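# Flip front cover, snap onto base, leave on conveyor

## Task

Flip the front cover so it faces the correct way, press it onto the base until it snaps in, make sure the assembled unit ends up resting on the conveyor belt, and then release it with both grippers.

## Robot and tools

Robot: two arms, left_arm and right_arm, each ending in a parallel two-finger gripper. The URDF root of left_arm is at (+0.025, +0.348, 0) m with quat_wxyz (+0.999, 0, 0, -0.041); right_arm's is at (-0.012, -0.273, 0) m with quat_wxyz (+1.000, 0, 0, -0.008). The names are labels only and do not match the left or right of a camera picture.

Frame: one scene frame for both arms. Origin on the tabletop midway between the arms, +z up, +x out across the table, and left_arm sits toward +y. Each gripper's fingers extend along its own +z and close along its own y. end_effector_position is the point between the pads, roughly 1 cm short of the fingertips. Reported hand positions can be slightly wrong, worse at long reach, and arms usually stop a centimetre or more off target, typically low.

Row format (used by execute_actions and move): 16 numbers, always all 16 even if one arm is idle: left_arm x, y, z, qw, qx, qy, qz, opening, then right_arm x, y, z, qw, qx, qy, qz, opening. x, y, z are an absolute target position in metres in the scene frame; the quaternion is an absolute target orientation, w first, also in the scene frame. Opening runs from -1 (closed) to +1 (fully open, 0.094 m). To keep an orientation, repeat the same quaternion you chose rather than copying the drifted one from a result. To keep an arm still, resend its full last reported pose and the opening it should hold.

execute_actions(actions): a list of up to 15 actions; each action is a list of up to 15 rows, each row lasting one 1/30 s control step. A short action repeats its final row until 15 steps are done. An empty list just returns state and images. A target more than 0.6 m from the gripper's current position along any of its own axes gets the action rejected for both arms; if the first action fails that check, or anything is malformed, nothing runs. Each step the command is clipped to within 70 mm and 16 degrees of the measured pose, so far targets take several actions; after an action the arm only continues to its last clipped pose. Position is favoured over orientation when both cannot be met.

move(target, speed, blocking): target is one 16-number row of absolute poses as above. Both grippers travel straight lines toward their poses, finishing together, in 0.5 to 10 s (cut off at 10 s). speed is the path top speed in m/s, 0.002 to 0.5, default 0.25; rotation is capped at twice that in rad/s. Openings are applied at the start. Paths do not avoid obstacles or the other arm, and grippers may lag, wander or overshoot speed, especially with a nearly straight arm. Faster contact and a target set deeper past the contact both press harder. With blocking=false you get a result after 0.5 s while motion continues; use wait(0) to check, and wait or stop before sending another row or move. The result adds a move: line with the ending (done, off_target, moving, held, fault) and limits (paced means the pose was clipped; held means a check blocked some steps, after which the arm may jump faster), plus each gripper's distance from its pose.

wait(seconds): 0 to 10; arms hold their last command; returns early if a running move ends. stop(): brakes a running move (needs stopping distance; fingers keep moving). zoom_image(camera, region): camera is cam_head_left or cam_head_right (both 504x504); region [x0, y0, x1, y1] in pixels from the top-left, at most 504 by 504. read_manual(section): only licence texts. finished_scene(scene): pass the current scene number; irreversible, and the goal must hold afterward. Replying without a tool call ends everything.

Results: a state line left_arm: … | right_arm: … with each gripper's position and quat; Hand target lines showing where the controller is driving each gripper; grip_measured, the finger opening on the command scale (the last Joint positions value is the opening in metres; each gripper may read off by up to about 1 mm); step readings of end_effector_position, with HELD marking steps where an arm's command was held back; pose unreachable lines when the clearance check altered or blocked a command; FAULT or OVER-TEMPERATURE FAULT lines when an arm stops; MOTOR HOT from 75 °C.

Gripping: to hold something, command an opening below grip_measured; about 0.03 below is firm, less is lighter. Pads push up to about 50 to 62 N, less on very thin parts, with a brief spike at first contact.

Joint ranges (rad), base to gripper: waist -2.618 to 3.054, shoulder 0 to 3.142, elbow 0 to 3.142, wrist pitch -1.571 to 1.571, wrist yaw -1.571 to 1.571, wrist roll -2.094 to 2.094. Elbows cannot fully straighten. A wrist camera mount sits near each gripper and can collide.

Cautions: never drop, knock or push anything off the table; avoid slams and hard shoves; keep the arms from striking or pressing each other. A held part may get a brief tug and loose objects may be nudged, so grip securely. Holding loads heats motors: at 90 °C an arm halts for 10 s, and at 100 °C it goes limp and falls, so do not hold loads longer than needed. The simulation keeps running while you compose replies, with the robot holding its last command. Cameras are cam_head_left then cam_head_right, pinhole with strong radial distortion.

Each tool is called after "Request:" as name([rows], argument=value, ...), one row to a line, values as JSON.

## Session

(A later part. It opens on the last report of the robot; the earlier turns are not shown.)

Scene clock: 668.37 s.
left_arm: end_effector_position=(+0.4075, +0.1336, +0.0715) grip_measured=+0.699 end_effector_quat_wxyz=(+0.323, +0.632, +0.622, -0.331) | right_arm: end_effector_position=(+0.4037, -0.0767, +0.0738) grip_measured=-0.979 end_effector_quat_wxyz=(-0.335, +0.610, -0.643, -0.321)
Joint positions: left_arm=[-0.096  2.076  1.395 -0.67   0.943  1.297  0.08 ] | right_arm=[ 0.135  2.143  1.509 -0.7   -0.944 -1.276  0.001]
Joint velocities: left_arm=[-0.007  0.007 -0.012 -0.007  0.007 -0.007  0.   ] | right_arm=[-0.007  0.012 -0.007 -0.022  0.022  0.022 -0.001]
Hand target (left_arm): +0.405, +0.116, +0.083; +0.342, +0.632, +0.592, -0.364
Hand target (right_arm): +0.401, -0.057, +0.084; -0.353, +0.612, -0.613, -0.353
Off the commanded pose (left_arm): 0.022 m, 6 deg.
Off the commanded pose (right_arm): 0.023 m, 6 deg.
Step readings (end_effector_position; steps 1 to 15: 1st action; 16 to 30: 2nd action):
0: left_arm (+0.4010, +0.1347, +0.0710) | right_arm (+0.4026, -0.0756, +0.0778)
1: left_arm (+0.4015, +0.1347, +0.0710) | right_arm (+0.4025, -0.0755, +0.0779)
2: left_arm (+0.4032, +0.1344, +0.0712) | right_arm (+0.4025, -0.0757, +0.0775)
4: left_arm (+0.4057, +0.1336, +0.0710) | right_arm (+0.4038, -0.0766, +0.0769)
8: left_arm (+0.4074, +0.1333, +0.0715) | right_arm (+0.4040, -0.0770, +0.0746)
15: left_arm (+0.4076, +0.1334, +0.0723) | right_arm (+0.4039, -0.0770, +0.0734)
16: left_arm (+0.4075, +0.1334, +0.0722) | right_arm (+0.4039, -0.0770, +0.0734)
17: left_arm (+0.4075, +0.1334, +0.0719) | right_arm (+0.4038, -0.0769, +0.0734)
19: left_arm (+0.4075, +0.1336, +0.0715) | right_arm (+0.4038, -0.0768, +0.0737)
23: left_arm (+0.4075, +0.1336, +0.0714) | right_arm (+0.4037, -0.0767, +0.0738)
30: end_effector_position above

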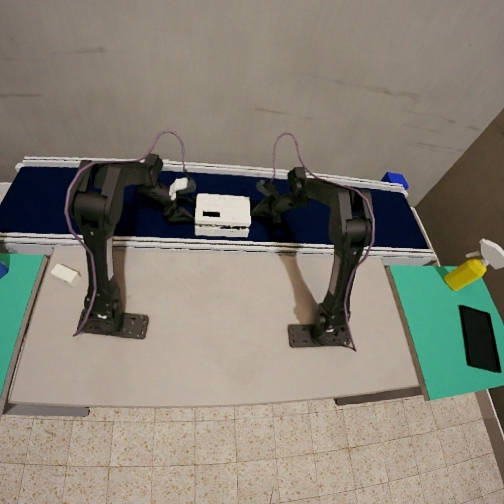

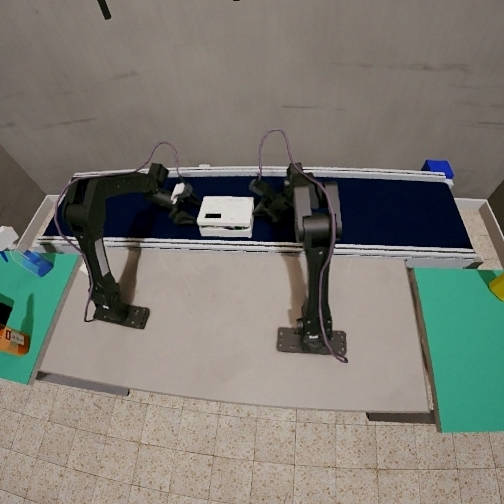

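Request:
execute_actions([
  [[0.405,0.115,0.078,0.343,0.631,0.593,-0.365,0.7, 0.404,-0.056,0.079,0.354,-0.612,0.612,0.354,-1]],
  [[0.405,0.115,0.073,0.343,0.631,0.593,-0.365,0.7, 0.404,-0.056,0.074,0.354,-0.612,0.612,0.354,-1]],
  [[0.405,0.115,0.069,0.343,0.631,0.593,-0.365,0.7, 0.404,-0.056,0.070,0.354,-0.612,0.612,0.354,-1]],
])

Request:
zoom_image(camera="cam_head_left", region=[170,175,275,250])

Request:
zoom_image(camera="cam_head_right", region=[175,175,280,250])

Scene clock: 679.33 s.
left_arm: end_effector_position=(+0.4093, +0.1331, +0.0649) grip_measured=+0.699 end_effector_quat_wxyz=(+0.323, +0.632, +0.621, -0.332) | right_arm: end_effector_position=(+0.4046, -0.0770, +0.0617) grip_measured=-0.979 end_effector_quat_wxyz=(-0.330, +0.609, -0.645, -0.324)
Joint positions: left_arm=[-0.095  2.095  1.395 -0.653  0.947  1.3    0.08 ] | right_arm=[ 0.134  2.173  1.509 -0.686 -0.943 -1.282  0.001]
Joint velocities: left_arm=[ 0.002 -0.002  0.012  0.007 -0.007  0.037  0.001] | right_arm=[-0.007 -0.012 -0.017 -0.037 -0.037  0.037 -0.   ]
Hand target (left_arm): +0.404, +0.116, +0.069; +0.341, +0.631, +0.593, -0.364
Hand target (right_arm): +0.403, -0.057, +0.070; -0.352, +0.613, -0.613, -0.354
Off the commanded pose (left_arm): 0.019 m, 5 deg.
Off the commanded pose (right_arm): 0.023 m, 6 deg.
Step readings (end_effector_position; steps 1 to 15: 1st action; 16 to 30: 2nd action; 31 to 45: 3rd action):
0: left_arm (+0.4075, +0.1336, +0.0715) | right_arm (+0.4037, -0.0767, +0.0738)
1: left_arm (+0.4076, +0.1336, +0.0715) | right_arm (+0.4037, -0.0767, +0.0732)
2: left_arm (+0.4078, +0.1335, +0.0716) | right_arm (+0.4035, -0.0766, +0.0725)
4: left_arm (+0.4078, +0.1335, +0.0716) | right_arm (+0.4033, -0.0768, +0.0700)
8: left_arm (+0.4077, +0.1332, +0.0720) | right_arm (+0.4028, -0.0768, +0.0659)
15: left_arm (+0.4076, +0.1332, +0.0721) | right_arm (+0.4027, -0.0768, +0.0655)
16: left_arm (+0.4077, +0.1331, +0.0716) | right_arm (+0.4028, -0.0768, +0.0655)
17: left_arm (+0.4079, +0.1331, +0.0709) | right_arm (+0.4031, -0.0767, +0.0655)
19: left_arm (+0.4082, +0.1333, +0.0687) | right_arm (+0.4034, -0.0769, +0.0656)
23: left_arm (+0.4082, +0.1333, +0.0649) | right_arm (+0.4036, -0.0769, +0.0639)
30: left_arm (+0.4083, +0.1333, +0.0647) | right_arm (+0.4035, -0.0769, +0.0617)
31: left_arm (+0.4084, +0.1333, +0.0647) | right_arm (+0.4037, -0.0769, +0.0617)
32: left_arm (+0.4086, +0.1333, +0.0647) | right_arm (+0.4038, -0.0769, +0.0618)
34: left_arm (+0.4088, +0.1332, +0.0648) | right_arm (+0.4041, -0.0769, +0.0618)
38: left_arm (+0.4092, +0.1332, +0.0649) | right_arm (+0.4045, -0.0769, +0.0617)
45: end_effector_position above

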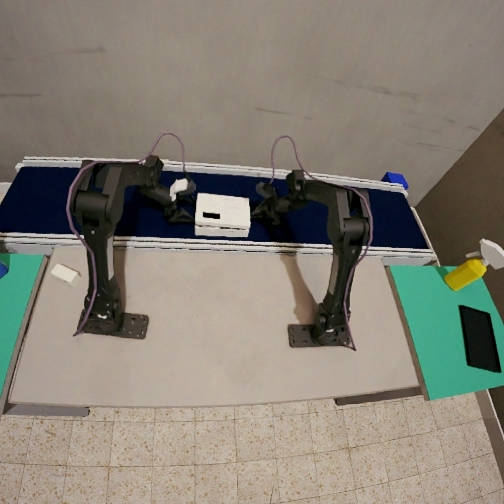

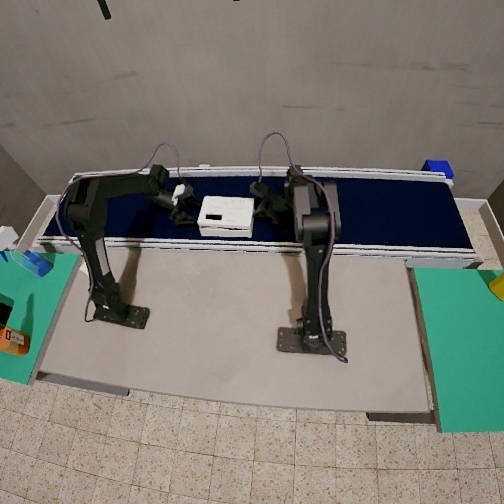

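Region (170, 175, 275, 250) of cam_head_left's 504x504 image, scaled by 4.800, with more detail than that image has; it fills the top 360 rows of this view, and the rest is white.

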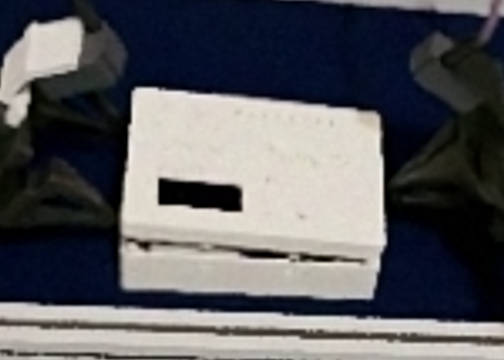

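Region (175, 175, 280, 250) of cam_head_right's 504x504 image, scaled by 4.800, with more detail than that image has; it fills the top 360 rows of this view, and the rest is white.

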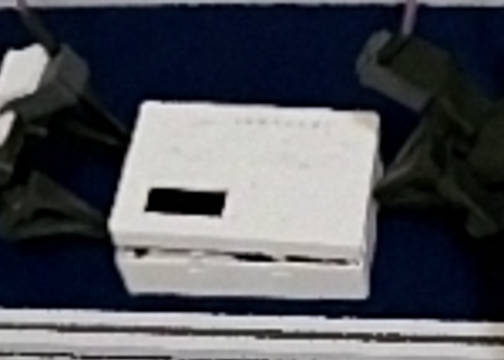

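Request:
execute_actions([
  [[0.400,0.115,0.069,0.346,0.626,0.598,-0.362,0.7, 0.404,-0.056,0.072,0.354,-0.612,0.612,0.354,-1]],
  [[0.398,0.115,0.068,0.346,0.626,0.598,-0.362,0.7, 0.404,-0.056,0.072,0.354,-0.612,0.612,0.354,-1]],
])

Request:
zoom_image(camera="cam_head_left", region=[170,175,275,250])

Request:
zoom_image(camera="cam_head_right", region=[175,175,280,250])

Scene clock: 687.47 s.
left_arm: end_effector_position=(+0.4065, +0.1337, +0.0547) grip_measured=+0.699 end_effector_quat_wxyz=(+0.325, +0.628, +0.625, -0.331) | right_arm: end_effector_position=(+0.4047, -0.0767, +0.0621) grip_measured=-0.979 end_effector_quat_wxyz=(-0.331, +0.609, -0.644, -0.325)
Joint positions: left_arm=[-0.095  2.095  1.347 -0.588  0.946  1.277  0.08 ] | right_arm=[ 0.134  2.173  1.509 -0.686 -0.946 -1.282  0.001]
Joint velocities: left_arm=[-0.002 -0.007  0.002  0.007  0.051 -0.081  0.001] | right_arm=[-0.007 -0.002 -0.017  0.007  0.022  0.007 -0.001]
Hand target (left_arm): +0.398, +0.116, +0.068; +0.344, +0.627, +0.598, -0.362
Hand target (right_arm): +0.403, -0.057, +0.072; -0.353, +0.613, -0.613, -0.353
Off the commanded pose (left_arm): 0.024 m, 5 deg.
Off the commanded pose (right_arm): 0.023 m, 6 deg.
Step readings (end_effector_position; steps 1 to 15: 1st action; 16 to 30: 2nd action):
0: left_arm (+0.4093, +0.1331, +0.0649) | right_arm (+0.4047, -0.0770, +0.0617)
1: left_arm (+0.4092, +0.1332, +0.0640) | right_arm (+0.4047, -0.0770, +0.0616)
2: left_arm (+0.4089, +0.1332, +0.0627) | right_arm (+0.4048, -0.0770, +0.0616)
4: left_arm (+0.4074, +0.1336, +0.0595) | right_arm (+0.4048, -0.0769, +0.0617)
8: left_arm (+0.4074, +0.1336, +0.0578) | right_arm (+0.4047, -0.0768, +0.0619)
15: left_arm (+0.4075, +0.1336, +0.0573) | right_arm (+0.4047, -0.0768, +0.0619)
16: left_arm (+0.4073, +0.1336, +0.0570) | right_arm (+0.4047, -0.0768, +0.0619)
17: left_arm (+0.4071, +0.1336, +0.0565) | right_arm (+0.4047, -0.0768, +0.0619)
19: left_arm (+0.4066, +0.1337, +0.0554) | right_arm (+0.4047, -0.0768, +0.0620)
23: left_arm (+0.4066, +0.1337, +0.0549) | right_arm (+0.4047, -0.0767, +0.0621)
30: end_effector_position above

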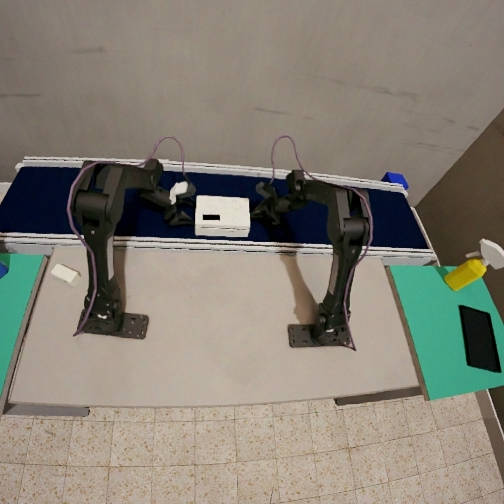

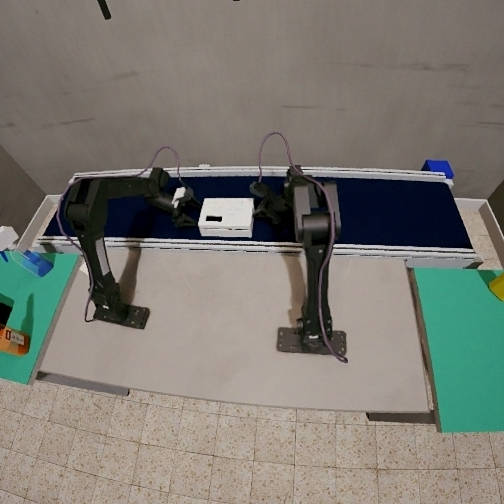

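Region (170, 175, 275, 250) of cam_head_left's 504x504 image, scaled by 4.800, with more detail than that image has; it fills the top 360 rows of this view, and the rest is white.

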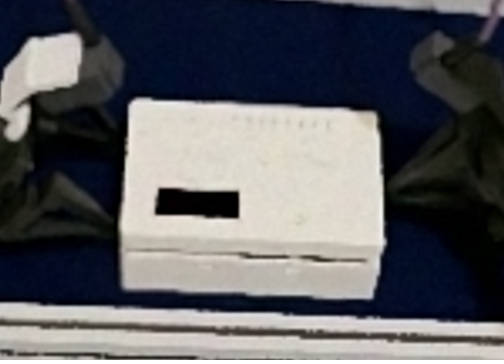

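Region (175, 175, 280, 250) of cam_head_right's 504x504 image, scaled by 4.800, with more detail than that image has; it fills the top 360 rows of this view, and the rest is white.

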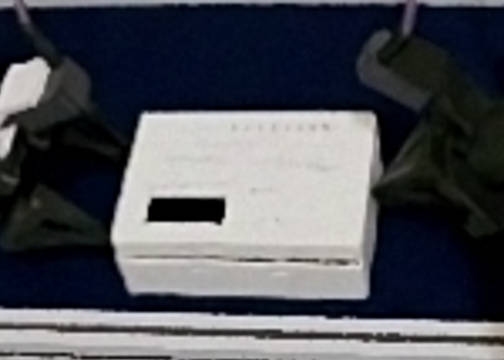

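Seated in the guides. Releasing and pressing from above with both open grippers.

Request:
move(target=[0.407,0.16,0.056,0.354,0.612,0.612,-0.354,0.7, 0.405,-0.10,0.063,0.354,-0.612,0.612,0.354,-1], speed=0.03)

Request:
move(target=[0.41,0.15,0.12,0.354,0.612,0.612,-0.354,0.8, 0.412,-0.09,0.125,0.354,-0.612,0.612,0.354,0.8], speed=0.1)

Request:
move(target=[0.41,0.085,0.11,0.354,0.612,0.612,-0.354,0.8, 0.412,-0.028,0.115,0.354,-0.612,0.612,0.354,0.8], speed=0.1)

Request:
move(target=[0.405,0.085,0.058,0.354,0.612,0.612,-0.354,0.8, 0.407,-0.028,0.060,0.354,-0.612,0.612,0.354,0.8], speed=0.025)

Request:
zoom_image(camera="cam_head_left", region=[170,175,275,250])

Scene clock: 698.13 s.
left_arm: end_effector_position=(+0.4178, +0.1589, +0.0641) grip_measured=+0.699 end_effector_quat_wxyz=(+0.366, +0.622, +0.609, -0.330) | right_arm: end_effector_position=(+0.4017, -0.0993, +0.0612) grip_measured=-0.979 end_effector_quat_wxyz=(-0.351, +0.616, -0.616, -0.344)
Joint positions: left_arm=[-0.014  2.095  1.347 -0.6    1.015  1.372  0.08 ] | right_arm=[ 0.065  2.212  1.535 -0.795 -1.024 -1.467  0.001]
Joint velocities: left_arm=[-0.002  0.017 -0.002 -0.066  0.007  0.066 -0.   ] | right_arm=[-0.007  0.002  0.007 -0.037 -0.007 -0.081  0.   ]
Hand target (left_arm): +0.407, +0.160, +0.057; +0.355, +0.611, +0.613, -0.354
Hand target (right_arm): +0.405, -0.100, +0.063; -0.355, +0.611, -0.613, -0.353
Off the commanded pose (left_arm): 0.014 m, 3 deg.
Off the commanded pose (right_arm): 0.004 m, 1 deg.
move: off_target (left_arm)

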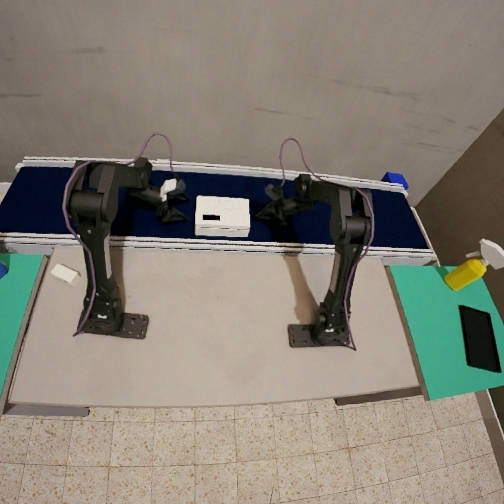

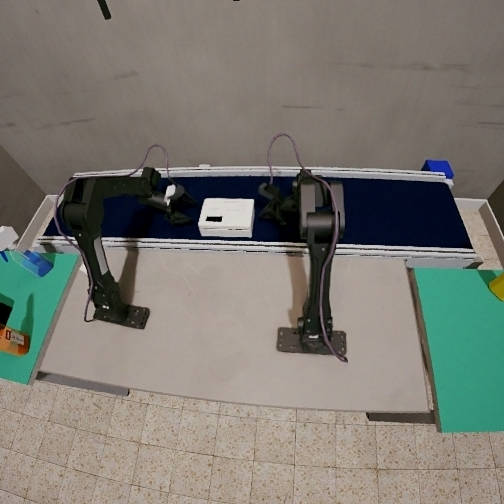

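Scene clock: 699.37 s.
left_arm: end_effector_position=(+0.4111, +0.1546, +0.1055) grip_measured=+0.798 end_effector_quat_wxyz=(+0.348, +0.613, +0.619, -0.346) | right_arm: end_effector_position=(+0.4113, -0.0949, +0.1047) grip_measured=+0.797 end_effector_quat_wxyz=(-0.341, +0.609, -0.623, -0.354)
Joint positions: left_arm=[-0.026  2.033  1.436 -0.787  1.015  1.349  0.084] | right_arm=[ 0.073  2.204  1.704 -0.987 -1.025 -1.442  0.084]
Joint velocities: left_arm=[-0.022 -0.012  0.012 -0.007 -0.095 -0.007  0.001] | right_arm=[ 0.007  0.002  0.002  0.007 -0.022  0.022 -0.001]
Hand target (left_arm): +0.411, +0.150, +0.120; +0.354, +0.612, +0.612, -0.354
Hand target (right_arm): +0.413, -0.090, +0.125; -0.354, +0.612, -0.612, -0.354
Off the commanded pose (left_arm): 0.015 m, 1 deg.
Off the commanded pose (right_arm): 0.021 m, 2 deg.
move: off_target (left_arm, right_arm)

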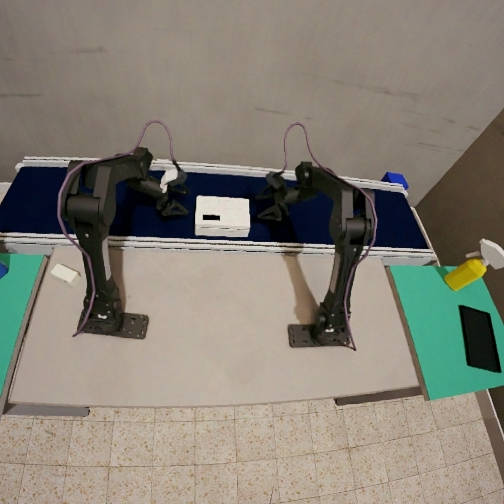

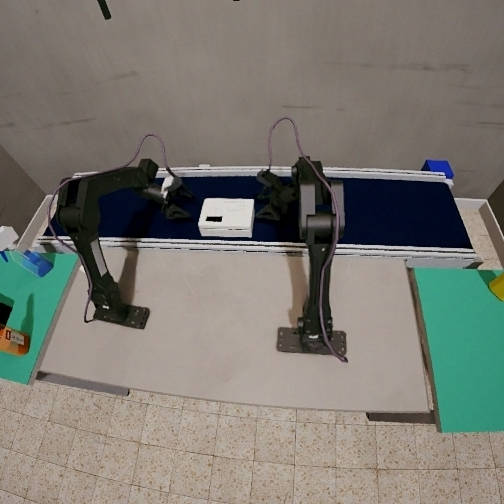

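Scene clock: 700.70 s.
left_arm: end_effector_position=(+0.4144, +0.0847, +0.1113) grip_measured=+0.798 end_effector_quat_wxyz=(+0.358, +0.617, +0.608, -0.349) | right_arm: end_effector_position=(+0.4162, -0.0290, +0.1051) grip_measured=+0.797 end_effector_quat_wxyz=(-0.346, +0.613, -0.616, -0.354)
Joint positions: left_arm=[-0.194  2.033  1.423 -0.513  0.982  1.066  0.084] | right_arm=[ 0.221  2.199  1.681 -0.735 -1.003 -1.184  0.084]
Joint velocities: left_arm=[ 0.012  0.007  0.007  0.037  0.007 -0.051 -0.   ] | right_arm=[-0.002  0.007  0.002  0.051 -0.037 -0.037 -0.001]
Hand target (left_arm): +0.411, +0.085, +0.110; +0.354, +0.612, +0.613, -0.353
Hand target (right_arm): +0.412, -0.028, +0.114; -0.353, +0.613, -0.612, -0.354
Off the commanded pose (left_arm): 0.005 m, 1 deg.
Off the commanded pose (right_arm): 0.011 m, 1 deg.
move: off_target (right_arm)

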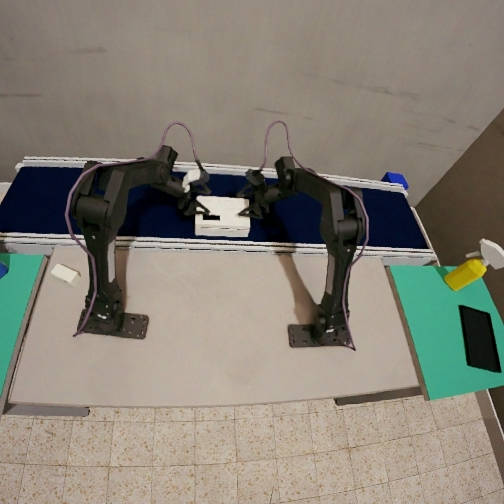

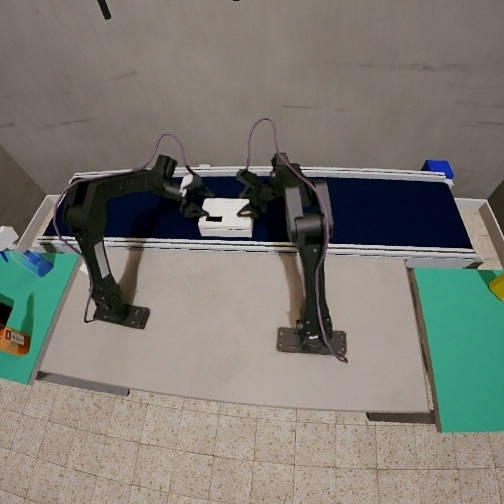

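Scene clock: 703.10 s.
left_arm: end_effector_position=(+0.4120, +0.0841, +0.0808) grip_measured=+0.798 end_effector_quat_wxyz=(+0.377, +0.618, +0.598, -0.345) | right_arm: end_effector_position=(+0.4136, -0.0259, +0.0831) grip_measured=+0.797 end_effector_quat_wxyz=(-0.375, +0.613, -0.598, -0.355)
Joint positions: left_arm=[-0.194  2.059  1.304 -0.313  0.994  1.051  0.084] | right_arm=[ 0.221  2.199  1.547 -0.525 -1.042 -1.163  0.084]
Joint velocities: left_arm=[-0.002 -0.012  0.002 -0.007  0.022 -0.081  0.001] | right_arm=[ 0.012  0.002  0.002  0.066 -0.066  0.022  0.   ]
Hand target (left_arm): +0.404, +0.085, +0.059; +0.354, +0.612, +0.612, -0.354
Hand target (right_arm): +0.406, -0.028, +0.061; -0.354, +0.613, -0.612, -0.354
Off the commanded pose (left_arm): 0.024 m, 3 deg.
Off the commanded pose (right_arm): 0.024 m, 3 deg.
move: off_target (left_arm, right_arm)

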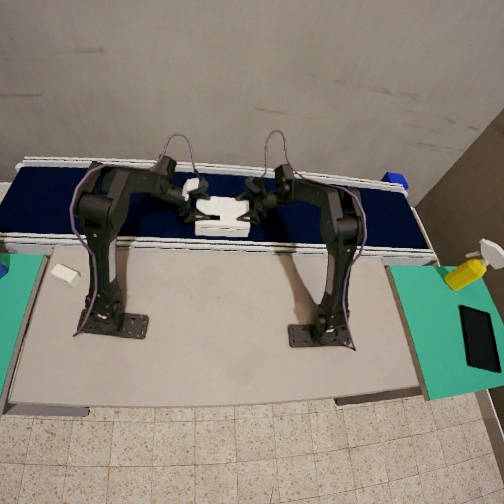

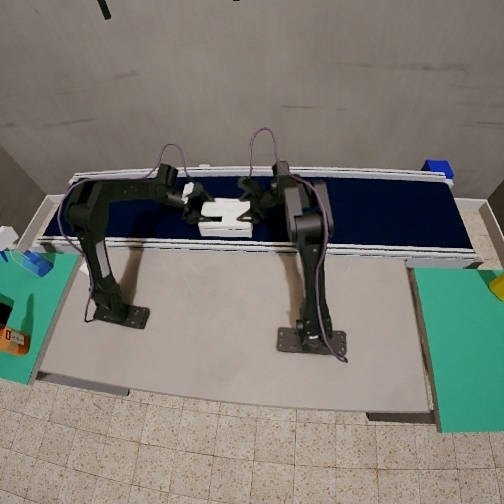

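Region (170, 175, 275, 250) of cam_head_left's 504x504 image, scaled by 4.800, with more detail than that image has; it fills the top 360 rows of this view, and the rest is white.

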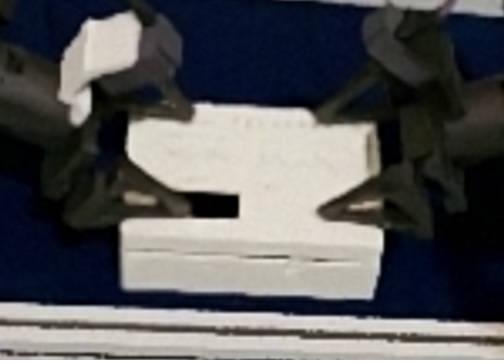

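Request:
move(target=[0.445,0.08,0.11,0.354,0.612,0.612,-0.354,-1, 0.447,-0.022,0.115,0.354,-0.612,0.612,0.354,-1], speed=0.08)

Request:
move(target=[0.44,0.08,0.055,0.354,0.612,0.612,-0.354,-1, 0.442,-0.022,0.057,0.354,-0.612,0.612,0.354,-1], speed=0.025)

Request:
zoom_image(camera="cam_head_left", region=[170,175,275,250])

Request:
move(target=[0.40,0.08,0.115,0.354,0.612,0.612,-0.354,-1, 0.40,-0.022,0.12,0.354,-0.612,0.612,0.354,-1], speed=0.08)

Request:
move(target=[0.362,0.08,0.105,0.354,0.612,0.612,-0.354,-1, 0.364,-0.022,0.11,0.354,-0.612,0.612,0.354,-1], speed=0.08)

Request:
move(target=[0.36,0.08,0.057,0.354,0.612,0.612,-0.354,-1, 0.362,-0.022,0.059,0.354,-0.612,0.612,0.354,-1], speed=0.025)

Request:
move(target=[0.34,0.19,0.14,0.354,0.612,0.612,-0.354,-1, 0.34,-0.14,0.14,0.354,-0.612,0.612,0.354,-1], speed=0.1)

Request:
zoom_image(camera="cam_head_left", region=[180,185,264,245])

Request:
zoom_image(camera="cam_head_right", region=[185,185,269,245])

Scene clock: 723.20 s.
left_arm: end_effector_position=(+0.4423, +0.0779, +0.1123) grip_measured=-0.982 end_effector_quat_wxyz=(+0.359, +0.613, +0.609, -0.352) | right_arm: end_effector_position=(+0.4456, -0.0228, +0.1139) grip_measured=-0.979 end_effector_quat_wxyz=(-0.356, +0.612, -0.614, -0.349)
Joint positions: left_arm=[-0.19   2.134  1.579 -0.563  0.989  1.058  0.001] | right_arm=[ 0.221  2.291  1.861 -0.785 -1.004 -1.164  0.001]
Joint velocities: left_arm=[-0.027 -0.017  0.002 -0.037 -0.081 -0.007  0.   ] | right_arm=[-0.027  0.012  0.002 -0.007 -0.037 -0.066 -0.001]
Hand target (left_arm): +0.445, +0.080, +0.110; +0.355, +0.612, +0.612, -0.354
Hand target (right_arm): +0.448, -0.022, +0.115; -0.355, +0.612, -0.612, -0.353
Off the commanded pose (left_arm): 0.004 m, 1 deg.
Off the commanded pose (right_arm): 0.002 m, 1 deg.
move: done

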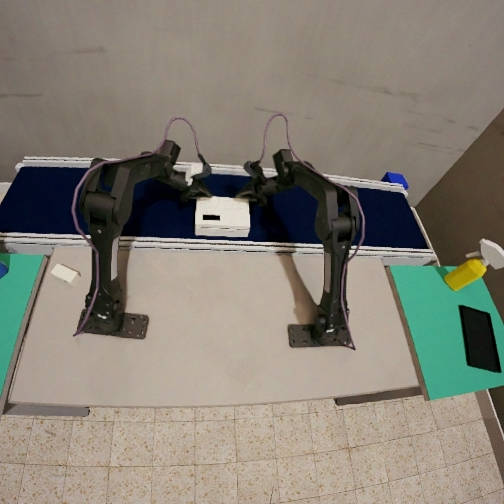

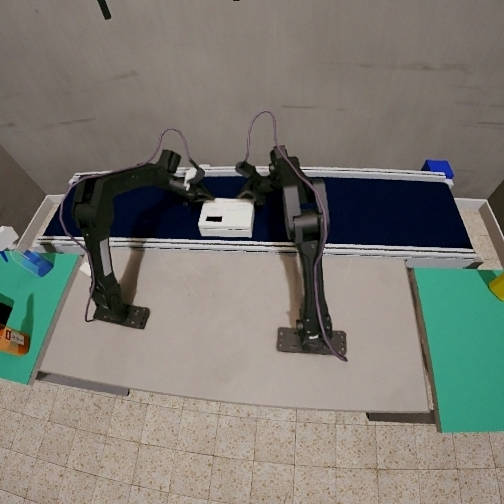

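Scene clock: 725.73 s.
left_arm: end_effector_position=(+0.4456, +0.0767, +0.0794) grip_measured=-0.982 end_effector_quat_wxyz=(+0.375, +0.618, +0.599, -0.344) | right_arm: end_effector_position=(+0.4480, -0.0210, +0.0826) grip_measured=-0.979 end_effector_quat_wxyz=(-0.374, +0.617, -0.601, -0.344)
Joint positions: left_arm=[-0.19   2.177  1.494 -0.394  0.992  1.058  0.001] | right_arm=[ 0.221  2.317  1.758 -0.614 -1.018 -1.165  0.001]
Joint velocities: left_arm=[-0.022 -0.002 -0.012 -0.037  0.022 -0.022 -0.001] | right_arm=[ 0.007 -0.007 -0.002 -0.051 -0.022 -0.081 -0.001]
Hand target (left_arm): +0.439, +0.080, +0.056; +0.354, +0.612, +0.612, -0.354
Hand target (right_arm): +0.441, -0.022, +0.058; -0.354, +0.612, -0.612, -0.354
Off the commanded pose (left_arm): 0.025 m, 3 deg.
Off the commanded pose (right_arm): 0.026 m, 3 deg.
move: off_target (left_arm, right_arm)

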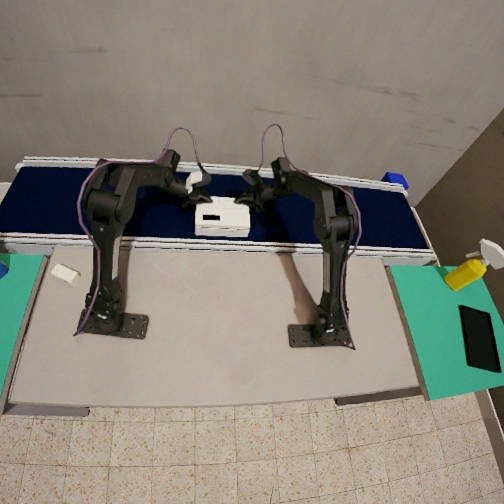

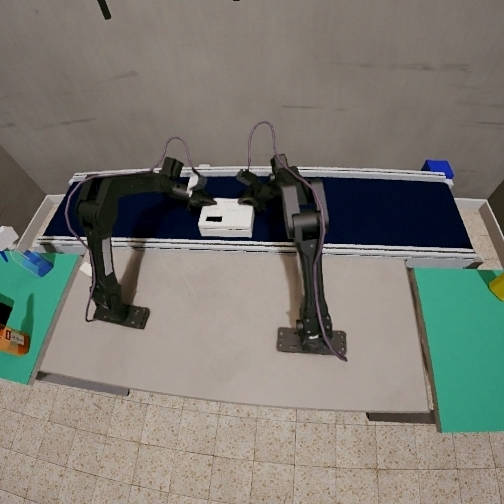

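Region (170, 175, 275, 250) of cam_head_left's 504x504 image, scaled by 4.800, with more detail than that image has; it fills the top 360 rows of this view, and the rest is white.

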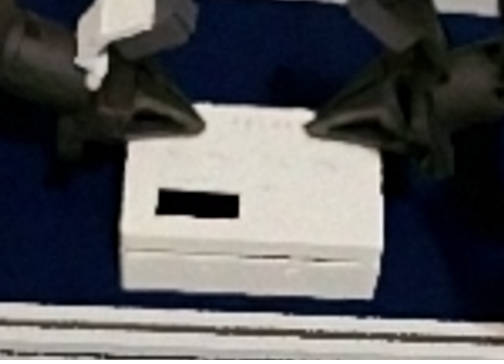

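Scene clock: 726.83 s.
left_arm: end_effector_position=(+0.4111, +0.0791, +0.1166) grip_measured=-0.982 end_effector_quat_wxyz=(+0.369, +0.618, +0.603, -0.344) | right_arm: end_effector_position=(+0.4112, -0.0228, +0.1165) grip_measured=-0.979 end_effector_quat_wxyz=(-0.363, +0.616, -0.609, -0.343)
Joint positions: left_arm=[-0.209  2.002  1.386 -0.452  0.977  1.032  0.001] | right_arm=[ 0.238  2.138  1.613 -0.648 -0.998 -1.141  0.001]
Joint velocities: left_arm=[-0.017  0.017 -0.007 -0.051 -0.051  0.007  0.   ] | right_arm=[ 0.002 -0.002 -0.032 -0.007  0.051 -0.007 -0.001]
Hand target (left_arm): +0.401, +0.079, +0.116; +0.354, +0.612, +0.612, -0.354
Hand target (right_arm): +0.401, -0.021, +0.120; -0.354, +0.612, -0.612, -0.354
Off the commanded pose (left_arm): 0.011 m, 2 deg.
Off the commanded pose (right_arm): 0.012 m, 2 deg.
move: off_target (left_arm, right_arm)

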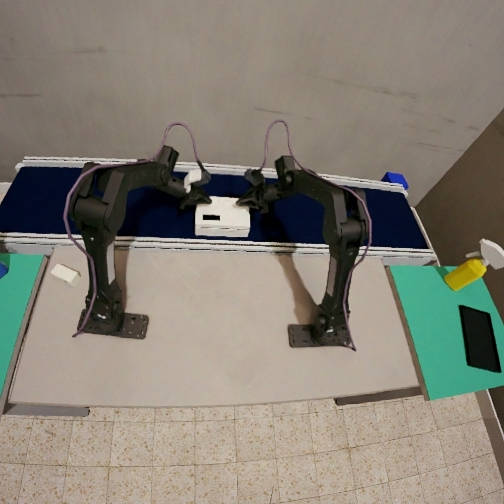

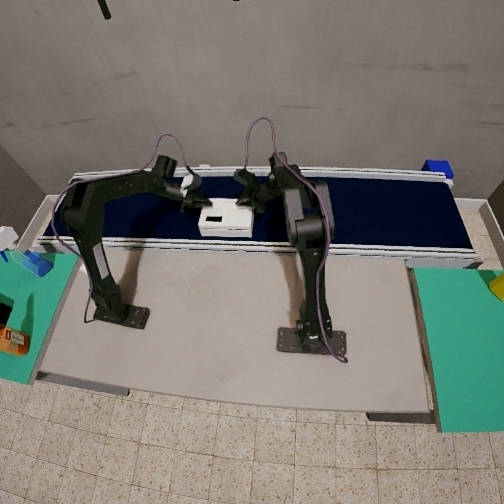

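Scene clock: 727.73 s.
left_arm: end_effector_position=(+0.3661, +0.0807, +0.1014) grip_measured=-0.982 end_effector_quat_wxyz=(+0.351, +0.613, +0.613, -0.353) | right_arm: end_effector_position=(+0.3686, -0.0244, +0.1029) grip_measured=-0.979 end_effector_quat_wxyz=(-0.346, +0.611, -0.618, -0.353)
Joint positions: left_arm=[-0.241  1.889  1.169 -0.357  0.962  0.987  0.001] | right_arm=[ 0.258  2.02   1.384 -0.555 -0.988 -1.11   0.001]
Joint velocities: left_arm=[-0.022  0.002 -0.002  0.066 -0.11  -0.11   0.   ] | right_arm=[ 0.012  0.007 -0.022  0.037 -0.066  0.022 -0.   ]
Hand target (left_arm): +0.362, +0.080, +0.106; +0.354, +0.612, +0.612, -0.354
Hand target (right_arm): +0.364, -0.022, +0.110; -0.353, +0.612, -0.612, -0.354
Off the commanded pose (left_arm): 0.005 m, 0 deg.
Off the commanded pose (right_arm): 0.009 m, 1 deg.
move: done

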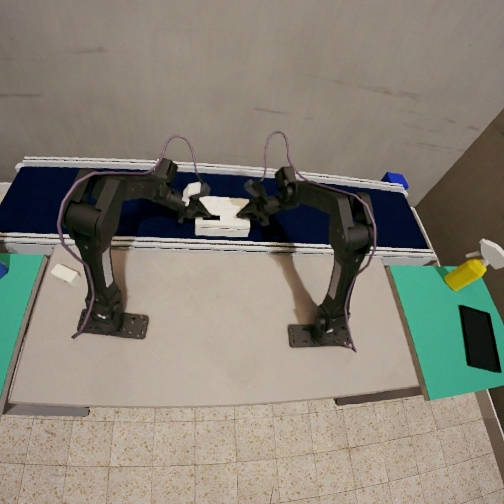

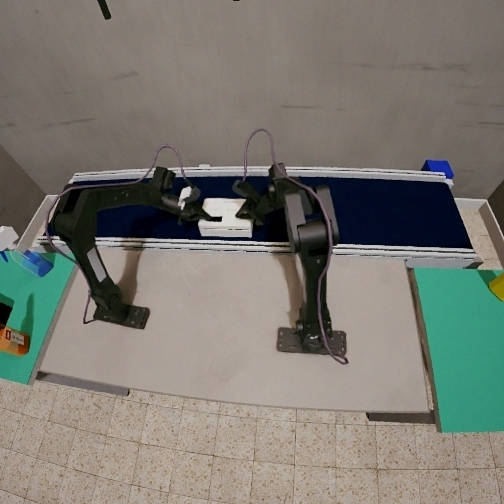

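Scene clock: 729.77 s.
left_arm: end_effector_position=(+0.3689, +0.0795, +0.0793) grip_measured=-0.982 end_effector_quat_wxyz=(+0.381, +0.620, +0.596, -0.340) | right_arm: end_effector_position=(+0.3705, -0.0225, +0.0815) grip_measured=-0.979 end_effector_quat_wxyz=(-0.377, +0.619, -0.599, -0.341)
Joint positions: left_arm=[-0.241  1.919  1.076 -0.154  0.965  0.982  0.001] | right_arm=[ 0.258  2.037  1.283 -0.357 -1.002 -1.105  0.001]
Joint velocities: left_arm=[-0.002  0.012 -0.007  0.081 -0.051 -0.066 -0.   ] | right_arm=[-0.007 -0.012  0.012  0.037 -0.022 -0.022  0.001]
Hand target (left_arm): +0.359, +0.081, +0.058; +0.354, +0.612, +0.612, -0.354
Hand target (right_arm): +0.361, -0.022, +0.060; -0.354, +0.612, -0.612, -0.354
Off the commanded pose (left_arm): 0.024 m, 4 deg.
Off the commanded pose (right_arm): 0.024 m, 3 deg.
move: off_target (left_arm, right_arm)

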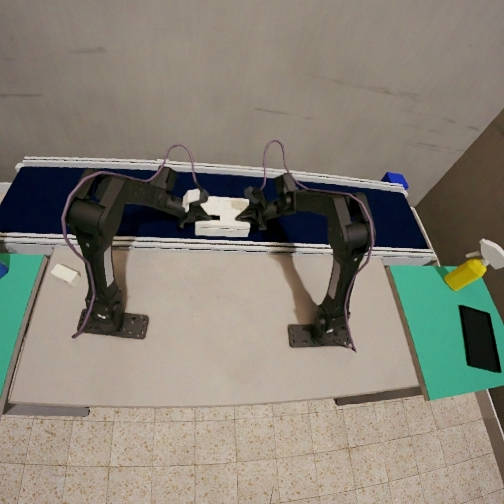

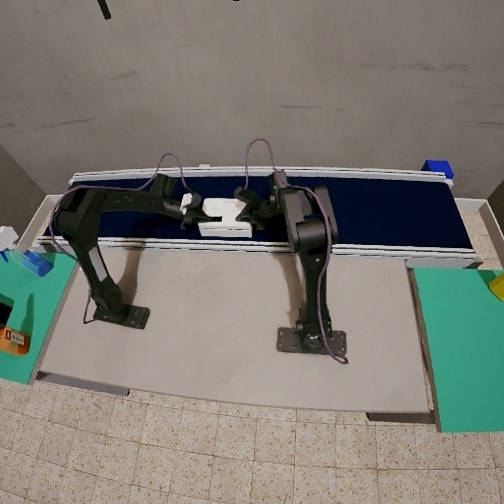

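Scene clock: 731.80 s.
left_arm: end_effector_position=(+0.3373, +0.1906, +0.1290) grip_measured=-0.982 end_effector_quat_wxyz=(+0.342, +0.612, +0.620, -0.352) | right_arm: end_effector_position=(+0.3358, -0.1387, +0.1271) grip_measured=-0.979 end_effector_quat_wxyz=(-0.343, +0.608, -0.620, -0.358)
Joint positions: left_arm=[ 0.064  1.78   1.195 -0.968  1.026  1.53   0.001] | right_arm=[-0.042  1.954  1.408 -1.143 -1.033 -1.677  0.001]
Joint velocities: left_arm=[-0.002 -0.012 -0.002 -0.051 -0.007  0.037 -0.   ] | right_arm=[ 0.002 -0.007 -0.017 -0.11   0.022 -0.081  0.   ]
Hand target (left_arm): +0.340, +0.190, +0.141; +0.355, +0.611, +0.612, -0.355
Hand target (right_arm): +0.340, -0.139, +0.140; -0.356, +0.611, -0.612, -0.354
Off the commanded pose (left_arm): 0.011 m, 2 deg.
Off the commanded pose (right_arm): 0.014 m, 2 deg.
move: off_target (left_arm, right_arm)

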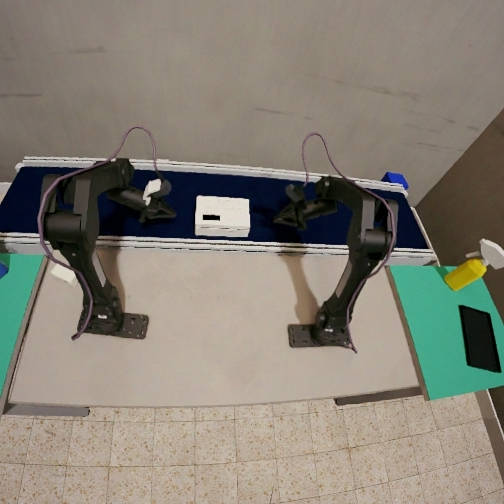

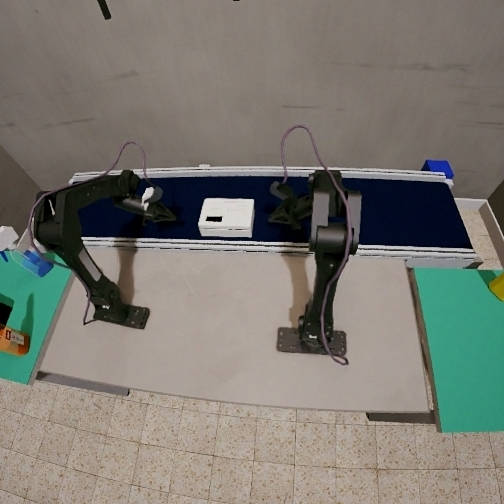

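Region (180, 185, 264, 245) of cam_head_left's 504x504 image, scaled by 6.000, with more detail than that image has; it fills the top 360 rows of this view, and the rest is white.

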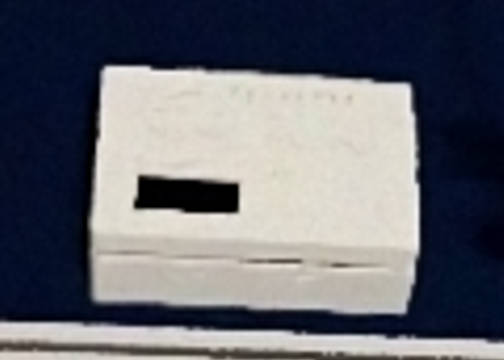

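Region (185, 185, 269, 245) of cam_head_right's 504x504 image, scaled by 6.000, with more detail than that image has; it fills the top 360 rows of this view, and the rest is white.

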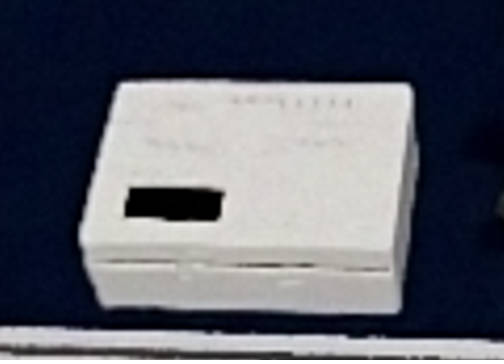

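Request:
move(target=[0.452,0.146,0.064,0.354,0.612,0.612,-0.354,-1, 0.454,-0.088,0.068,0.354,-0.612,0.612,0.354,-1], speed=0.1)

Scene clock: 739.73 s.
left_arm: end_effector_position=(+0.4470, +0.1515, +0.0611) grip_measured=-0.982 end_effector_quat_wxyz=(+0.351, +0.614, +0.615, -0.349) | right_arm: end_effector_position=(+0.4488, -0.0942, +0.0639) grip_measured=-0.979 end_effector_quat_wxyz=(-0.346, +0.613, -0.618, -0.350)
Joint positions: left_arm=[-0.022  2.231  1.558 -0.718  1.025  1.363  0.001] | right_arm=[ 0.07   2.398  1.871 -0.955 -1.028 -1.458  0.001]
Joint velocities: left_arm=[-0.012  0.012  0.017  0.037  0.037  0.037 -0.001] | right_arm=[ 0.007  0.002  0.017 -0.11   0.007 -0.007  0.001]
Hand target (left_arm): +0.451, +0.147, +0.062; +0.354, +0.612, +0.612, -0.354
Hand target (right_arm): +0.454, -0.089, +0.068; -0.354, +0.612, -0.612, -0.354
Off the commanded pose (left_arm): 0.008 m, 1 deg.
Off the commanded pose (right_arm): 0.009 m, 1 deg.
move: done

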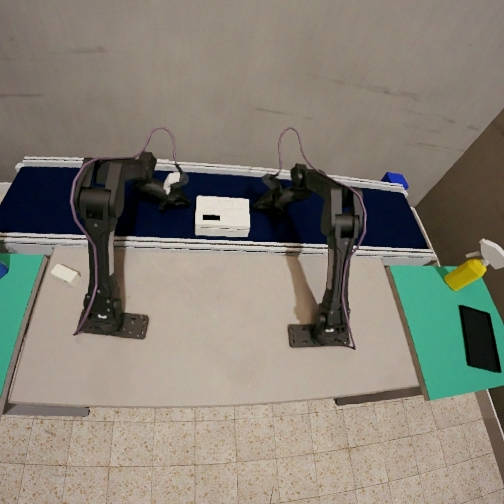

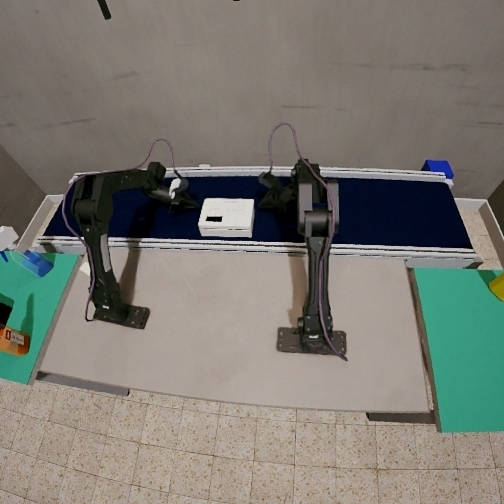

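Request:
execute_actions([
  [[0.450,0.138,0.065,0.354,0.612,0.612,-0.354,-1, 0.452,-0.080,0.069,0.354,-0.612,0.612,0.354,-1]],
  [[0.450,0.130,0.067,0.354,0.612,0.612,-0.354,-1, 0.452,-0.072,0.071,0.354,-0.612,0.612,0.354,-1]],
  [[0.450,0.123,0.070,0.354,0.612,0.612,-0.354,-1, 0.452,-0.064,0.075,0.354,-0.612,0.612,0.354,-1]],
  [[0.450,0.118,0.074,0.354,0.612,0.612,-0.354,-1, 0.452,-0.059,0.080,0.354,-0.612,0.612,0.354,-1]],
  [[0.448,0.118,0.084,0.354,0.612,0.612,-0.354,-1, 0.450,-0.059,0.092,0.354,-0.612,0.612,0.354,-1]],
  [[0.447,0.118,0.092,0.354,0.612,0.612,-0.354,-1, 0.449,-0.059,0.102,0.354,-0.612,0.612,0.354,-1]],
  [[0.446,0.118,0.097,0.354,0.612,0.612,-0.354,-1, 0.448,-0.059,0.108,0.354,-0.612,0.612,0.354,-1]],
])

Request:
zoom_image(camera="cam_head_left", region=[170,175,275,250])

Scene clock: 750.40 s.
left_arm: end_effector_position=(+0.4474, +0.1339, +0.0693) grip_measured=-0.982 end_effector_quat_wxyz=(+0.336, +0.605, +0.635, -0.343) | right_arm: end_effector_position=(+0.4497, -0.0781, +0.0729) grip_measured=-0.979 end_effector_quat_wxyz=(-0.329, +0.603, -0.640, -0.344)
Joint positions: left_arm=[-0.071  2.2    1.558 -0.677  0.98   1.235  0.001] | right_arm=[ 0.112  2.366  1.871 -0.918 -0.985 -1.33   0.001]
Joint velocities: left_arm=[-0.022  0.007  0.012 -0.081 -0.051 -0.022 -0.   ] | right_arm=[ 0.007  0.002 -0.002 -0.037 -0.037 -0.051 -0.001]
Hand target (left_arm): +0.446, +0.119, +0.097; +0.354, +0.612, +0.612, -0.354
Hand target (right_arm): +0.447, -0.060, +0.107; -0.354, +0.612, -0.612, -0.354
Off the commanded pose (left_arm): 0.032 m, 4 deg.
Off the commanded pose (right_arm): 0.040 m, 5 deg.
Step readings (end_effector_position; steps 1 to 15: 1st action; 16 to 30: 2nd action; 31 to 45: 3rd action; 46 to 60: 4th action; 61 to 75: 5th action; 76 to 90: 6th action; 91 to 105: 7th action):
0: left_arm (+0.4471, +0.1515, +0.0611) | right_arm (+0.4489, -0.0942, +0.0640)
1: left_arm (+0.4472, +0.1507, +0.0612) | right_arm (+0.4491, -0.0934, +0.0641)
2: left_arm (+0.4474, +0.1495, +0.0613) | right_arm (+0.4495, -0.0923, +0.0642)
4: left_arm (+0.4469, +0.1457, +0.0615) | right_arm (+0.4494, -0.0889, +0.0643)
8: left_arm (+0.4459, +0.1405, +0.0618) | right_arm (+0.4487, -0.0835, +0.0644)
15: left_arm (+0.4468, +0.1404, +0.0620) | right_arm (+0.4496, -0.0831, +0.0646)
16: left_arm (+0.4470, +0.1397, +0.0621) | right_arm (+0.4498, -0.0827, +0.0646)
17: left_arm (+0.4473, +0.1388, +0.0623) | right_arm (+0.4503, -0.0819, +0.0647)
19: left_arm (+0.4471, +0.1361, +0.0625) | right_arm (+0.4505, -0.0795, +0.0648)
23: left_arm (+0.4473, +0.1347, +0.0623) | right_arm (+0.4510, -0.0781, +0.0645)
30: left_arm (+0.4476, +0.1348, +0.0623) | right_arm (+0.4513, -0.0781, +0.0645)
31: left_arm (+0.4477, +0.1343, +0.0622) | right_arm (+0.4514, -0.0778, +0.0644)
32: left_arm (+0.4479, +0.1345, +0.0620) | right_arm (+0.4517, -0.0778, +0.0642)
34: left_arm (+0.4483, +0.1344, +0.0617) | right_arm (+0.4523, -0.0777, +0.0641)
38: left_arm (+0.4489, +0.1344, +0.0615) | right_arm (+0.4531, -0.0778, +0.0639)
45: left_arm (+0.4493, +0.1345, +0.0613) | right_arm (+0.4537, -0.0778, +0.0639)
46: left_arm (+0.4491, +0.1341, +0.0613) | right_arm (+0.4536, -0.0774, +0.0638)
47: left_arm (+0.4492, +0.1342, +0.0611) | right_arm (+0.4537, -0.0775, +0.0635)
49: left_arm (+0.4495, +0.1342, +0.0608) | right_arm (+0.4539, -0.0775, +0.0632)
53: left_arm (+0.4496, +0.1341, +0.0604) | right_arm (+0.4539, -0.0775, +0.0629)
60: left_arm (+0.4497, +0.1343, +0.0602) | right_arm (+0.4540, -0.0775, +0.0627)
61: left_arm (+0.4498, +0.1342, +0.0608) | right_arm (+0.4541, -0.0776, +0.0634)
62: left_arm (+0.4499, +0.1341, +0.0611) | right_arm (+0.4541, -0.0774, +0.0636)
64: left_arm (+0.4503, +0.1341, +0.0623) | right_arm (+0.4545, -0.0778, +0.0650)
68: left_arm (+0.4506, +0.1339, +0.0645) | right_arm (+0.4549, -0.0778, +0.0676)
75: left_arm (+0.4507, +0.1340, +0.0642) | right_arm (+0.4550, -0.0779, +0.0671)
76: left_arm (+0.4505, +0.1339, +0.0645) | right_arm (+0.4547, -0.0778, +0.0670)
77: left_arm (+0.4500, +0.1339, +0.0650) | right_arm (+0.4542, -0.0778, +0.0676)
79: left_arm (+0.4496, +0.1339, +0.0667) | right_arm (+0.4536, -0.0779, +0.0692)
83: left_arm (+0.4492, +0.1338, +0.0695) | right_arm (+0.4530, -0.0780, +0.0732)
90: left_arm (+0.4491, +0.1338, +0.0698) | right_arm (+0.4527, -0.0781, +0.0734)
91: left_arm (+0.4490, +0.1338, +0.0697) | right_arm (+0.4525, -0.0781, +0.0734)
92: left_arm (+0.4487, +0.1339, +0.0697) | right_arm (+0.4519, -0.0780, +0.0733)
94: left_arm (+0.4483, +0.1340, +0.0695) | right_arm (+0.4511, -0.0779, +0.0731)
98: left_arm (+0.4476, +0.1339, +0.0694) | right_arm (+0.4503, -0.0780, +0.0730)
105: end_effector_position above

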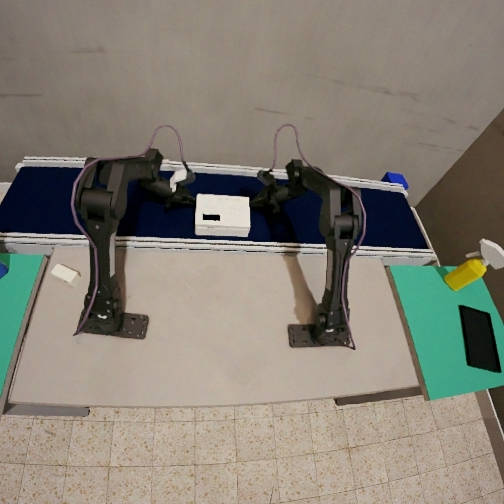

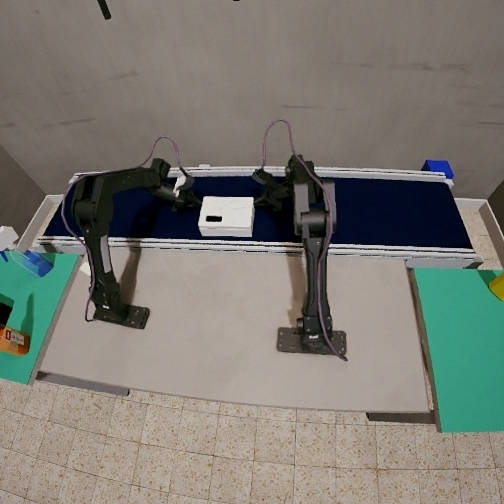

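Region (170, 175, 275, 250) of cam_head_left's 504x504 image, scaled by 4.800, with more detail than that image has; it fills the top 360 rows of this view, and the rest is white.

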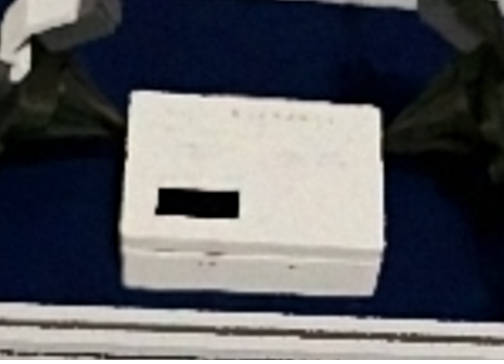

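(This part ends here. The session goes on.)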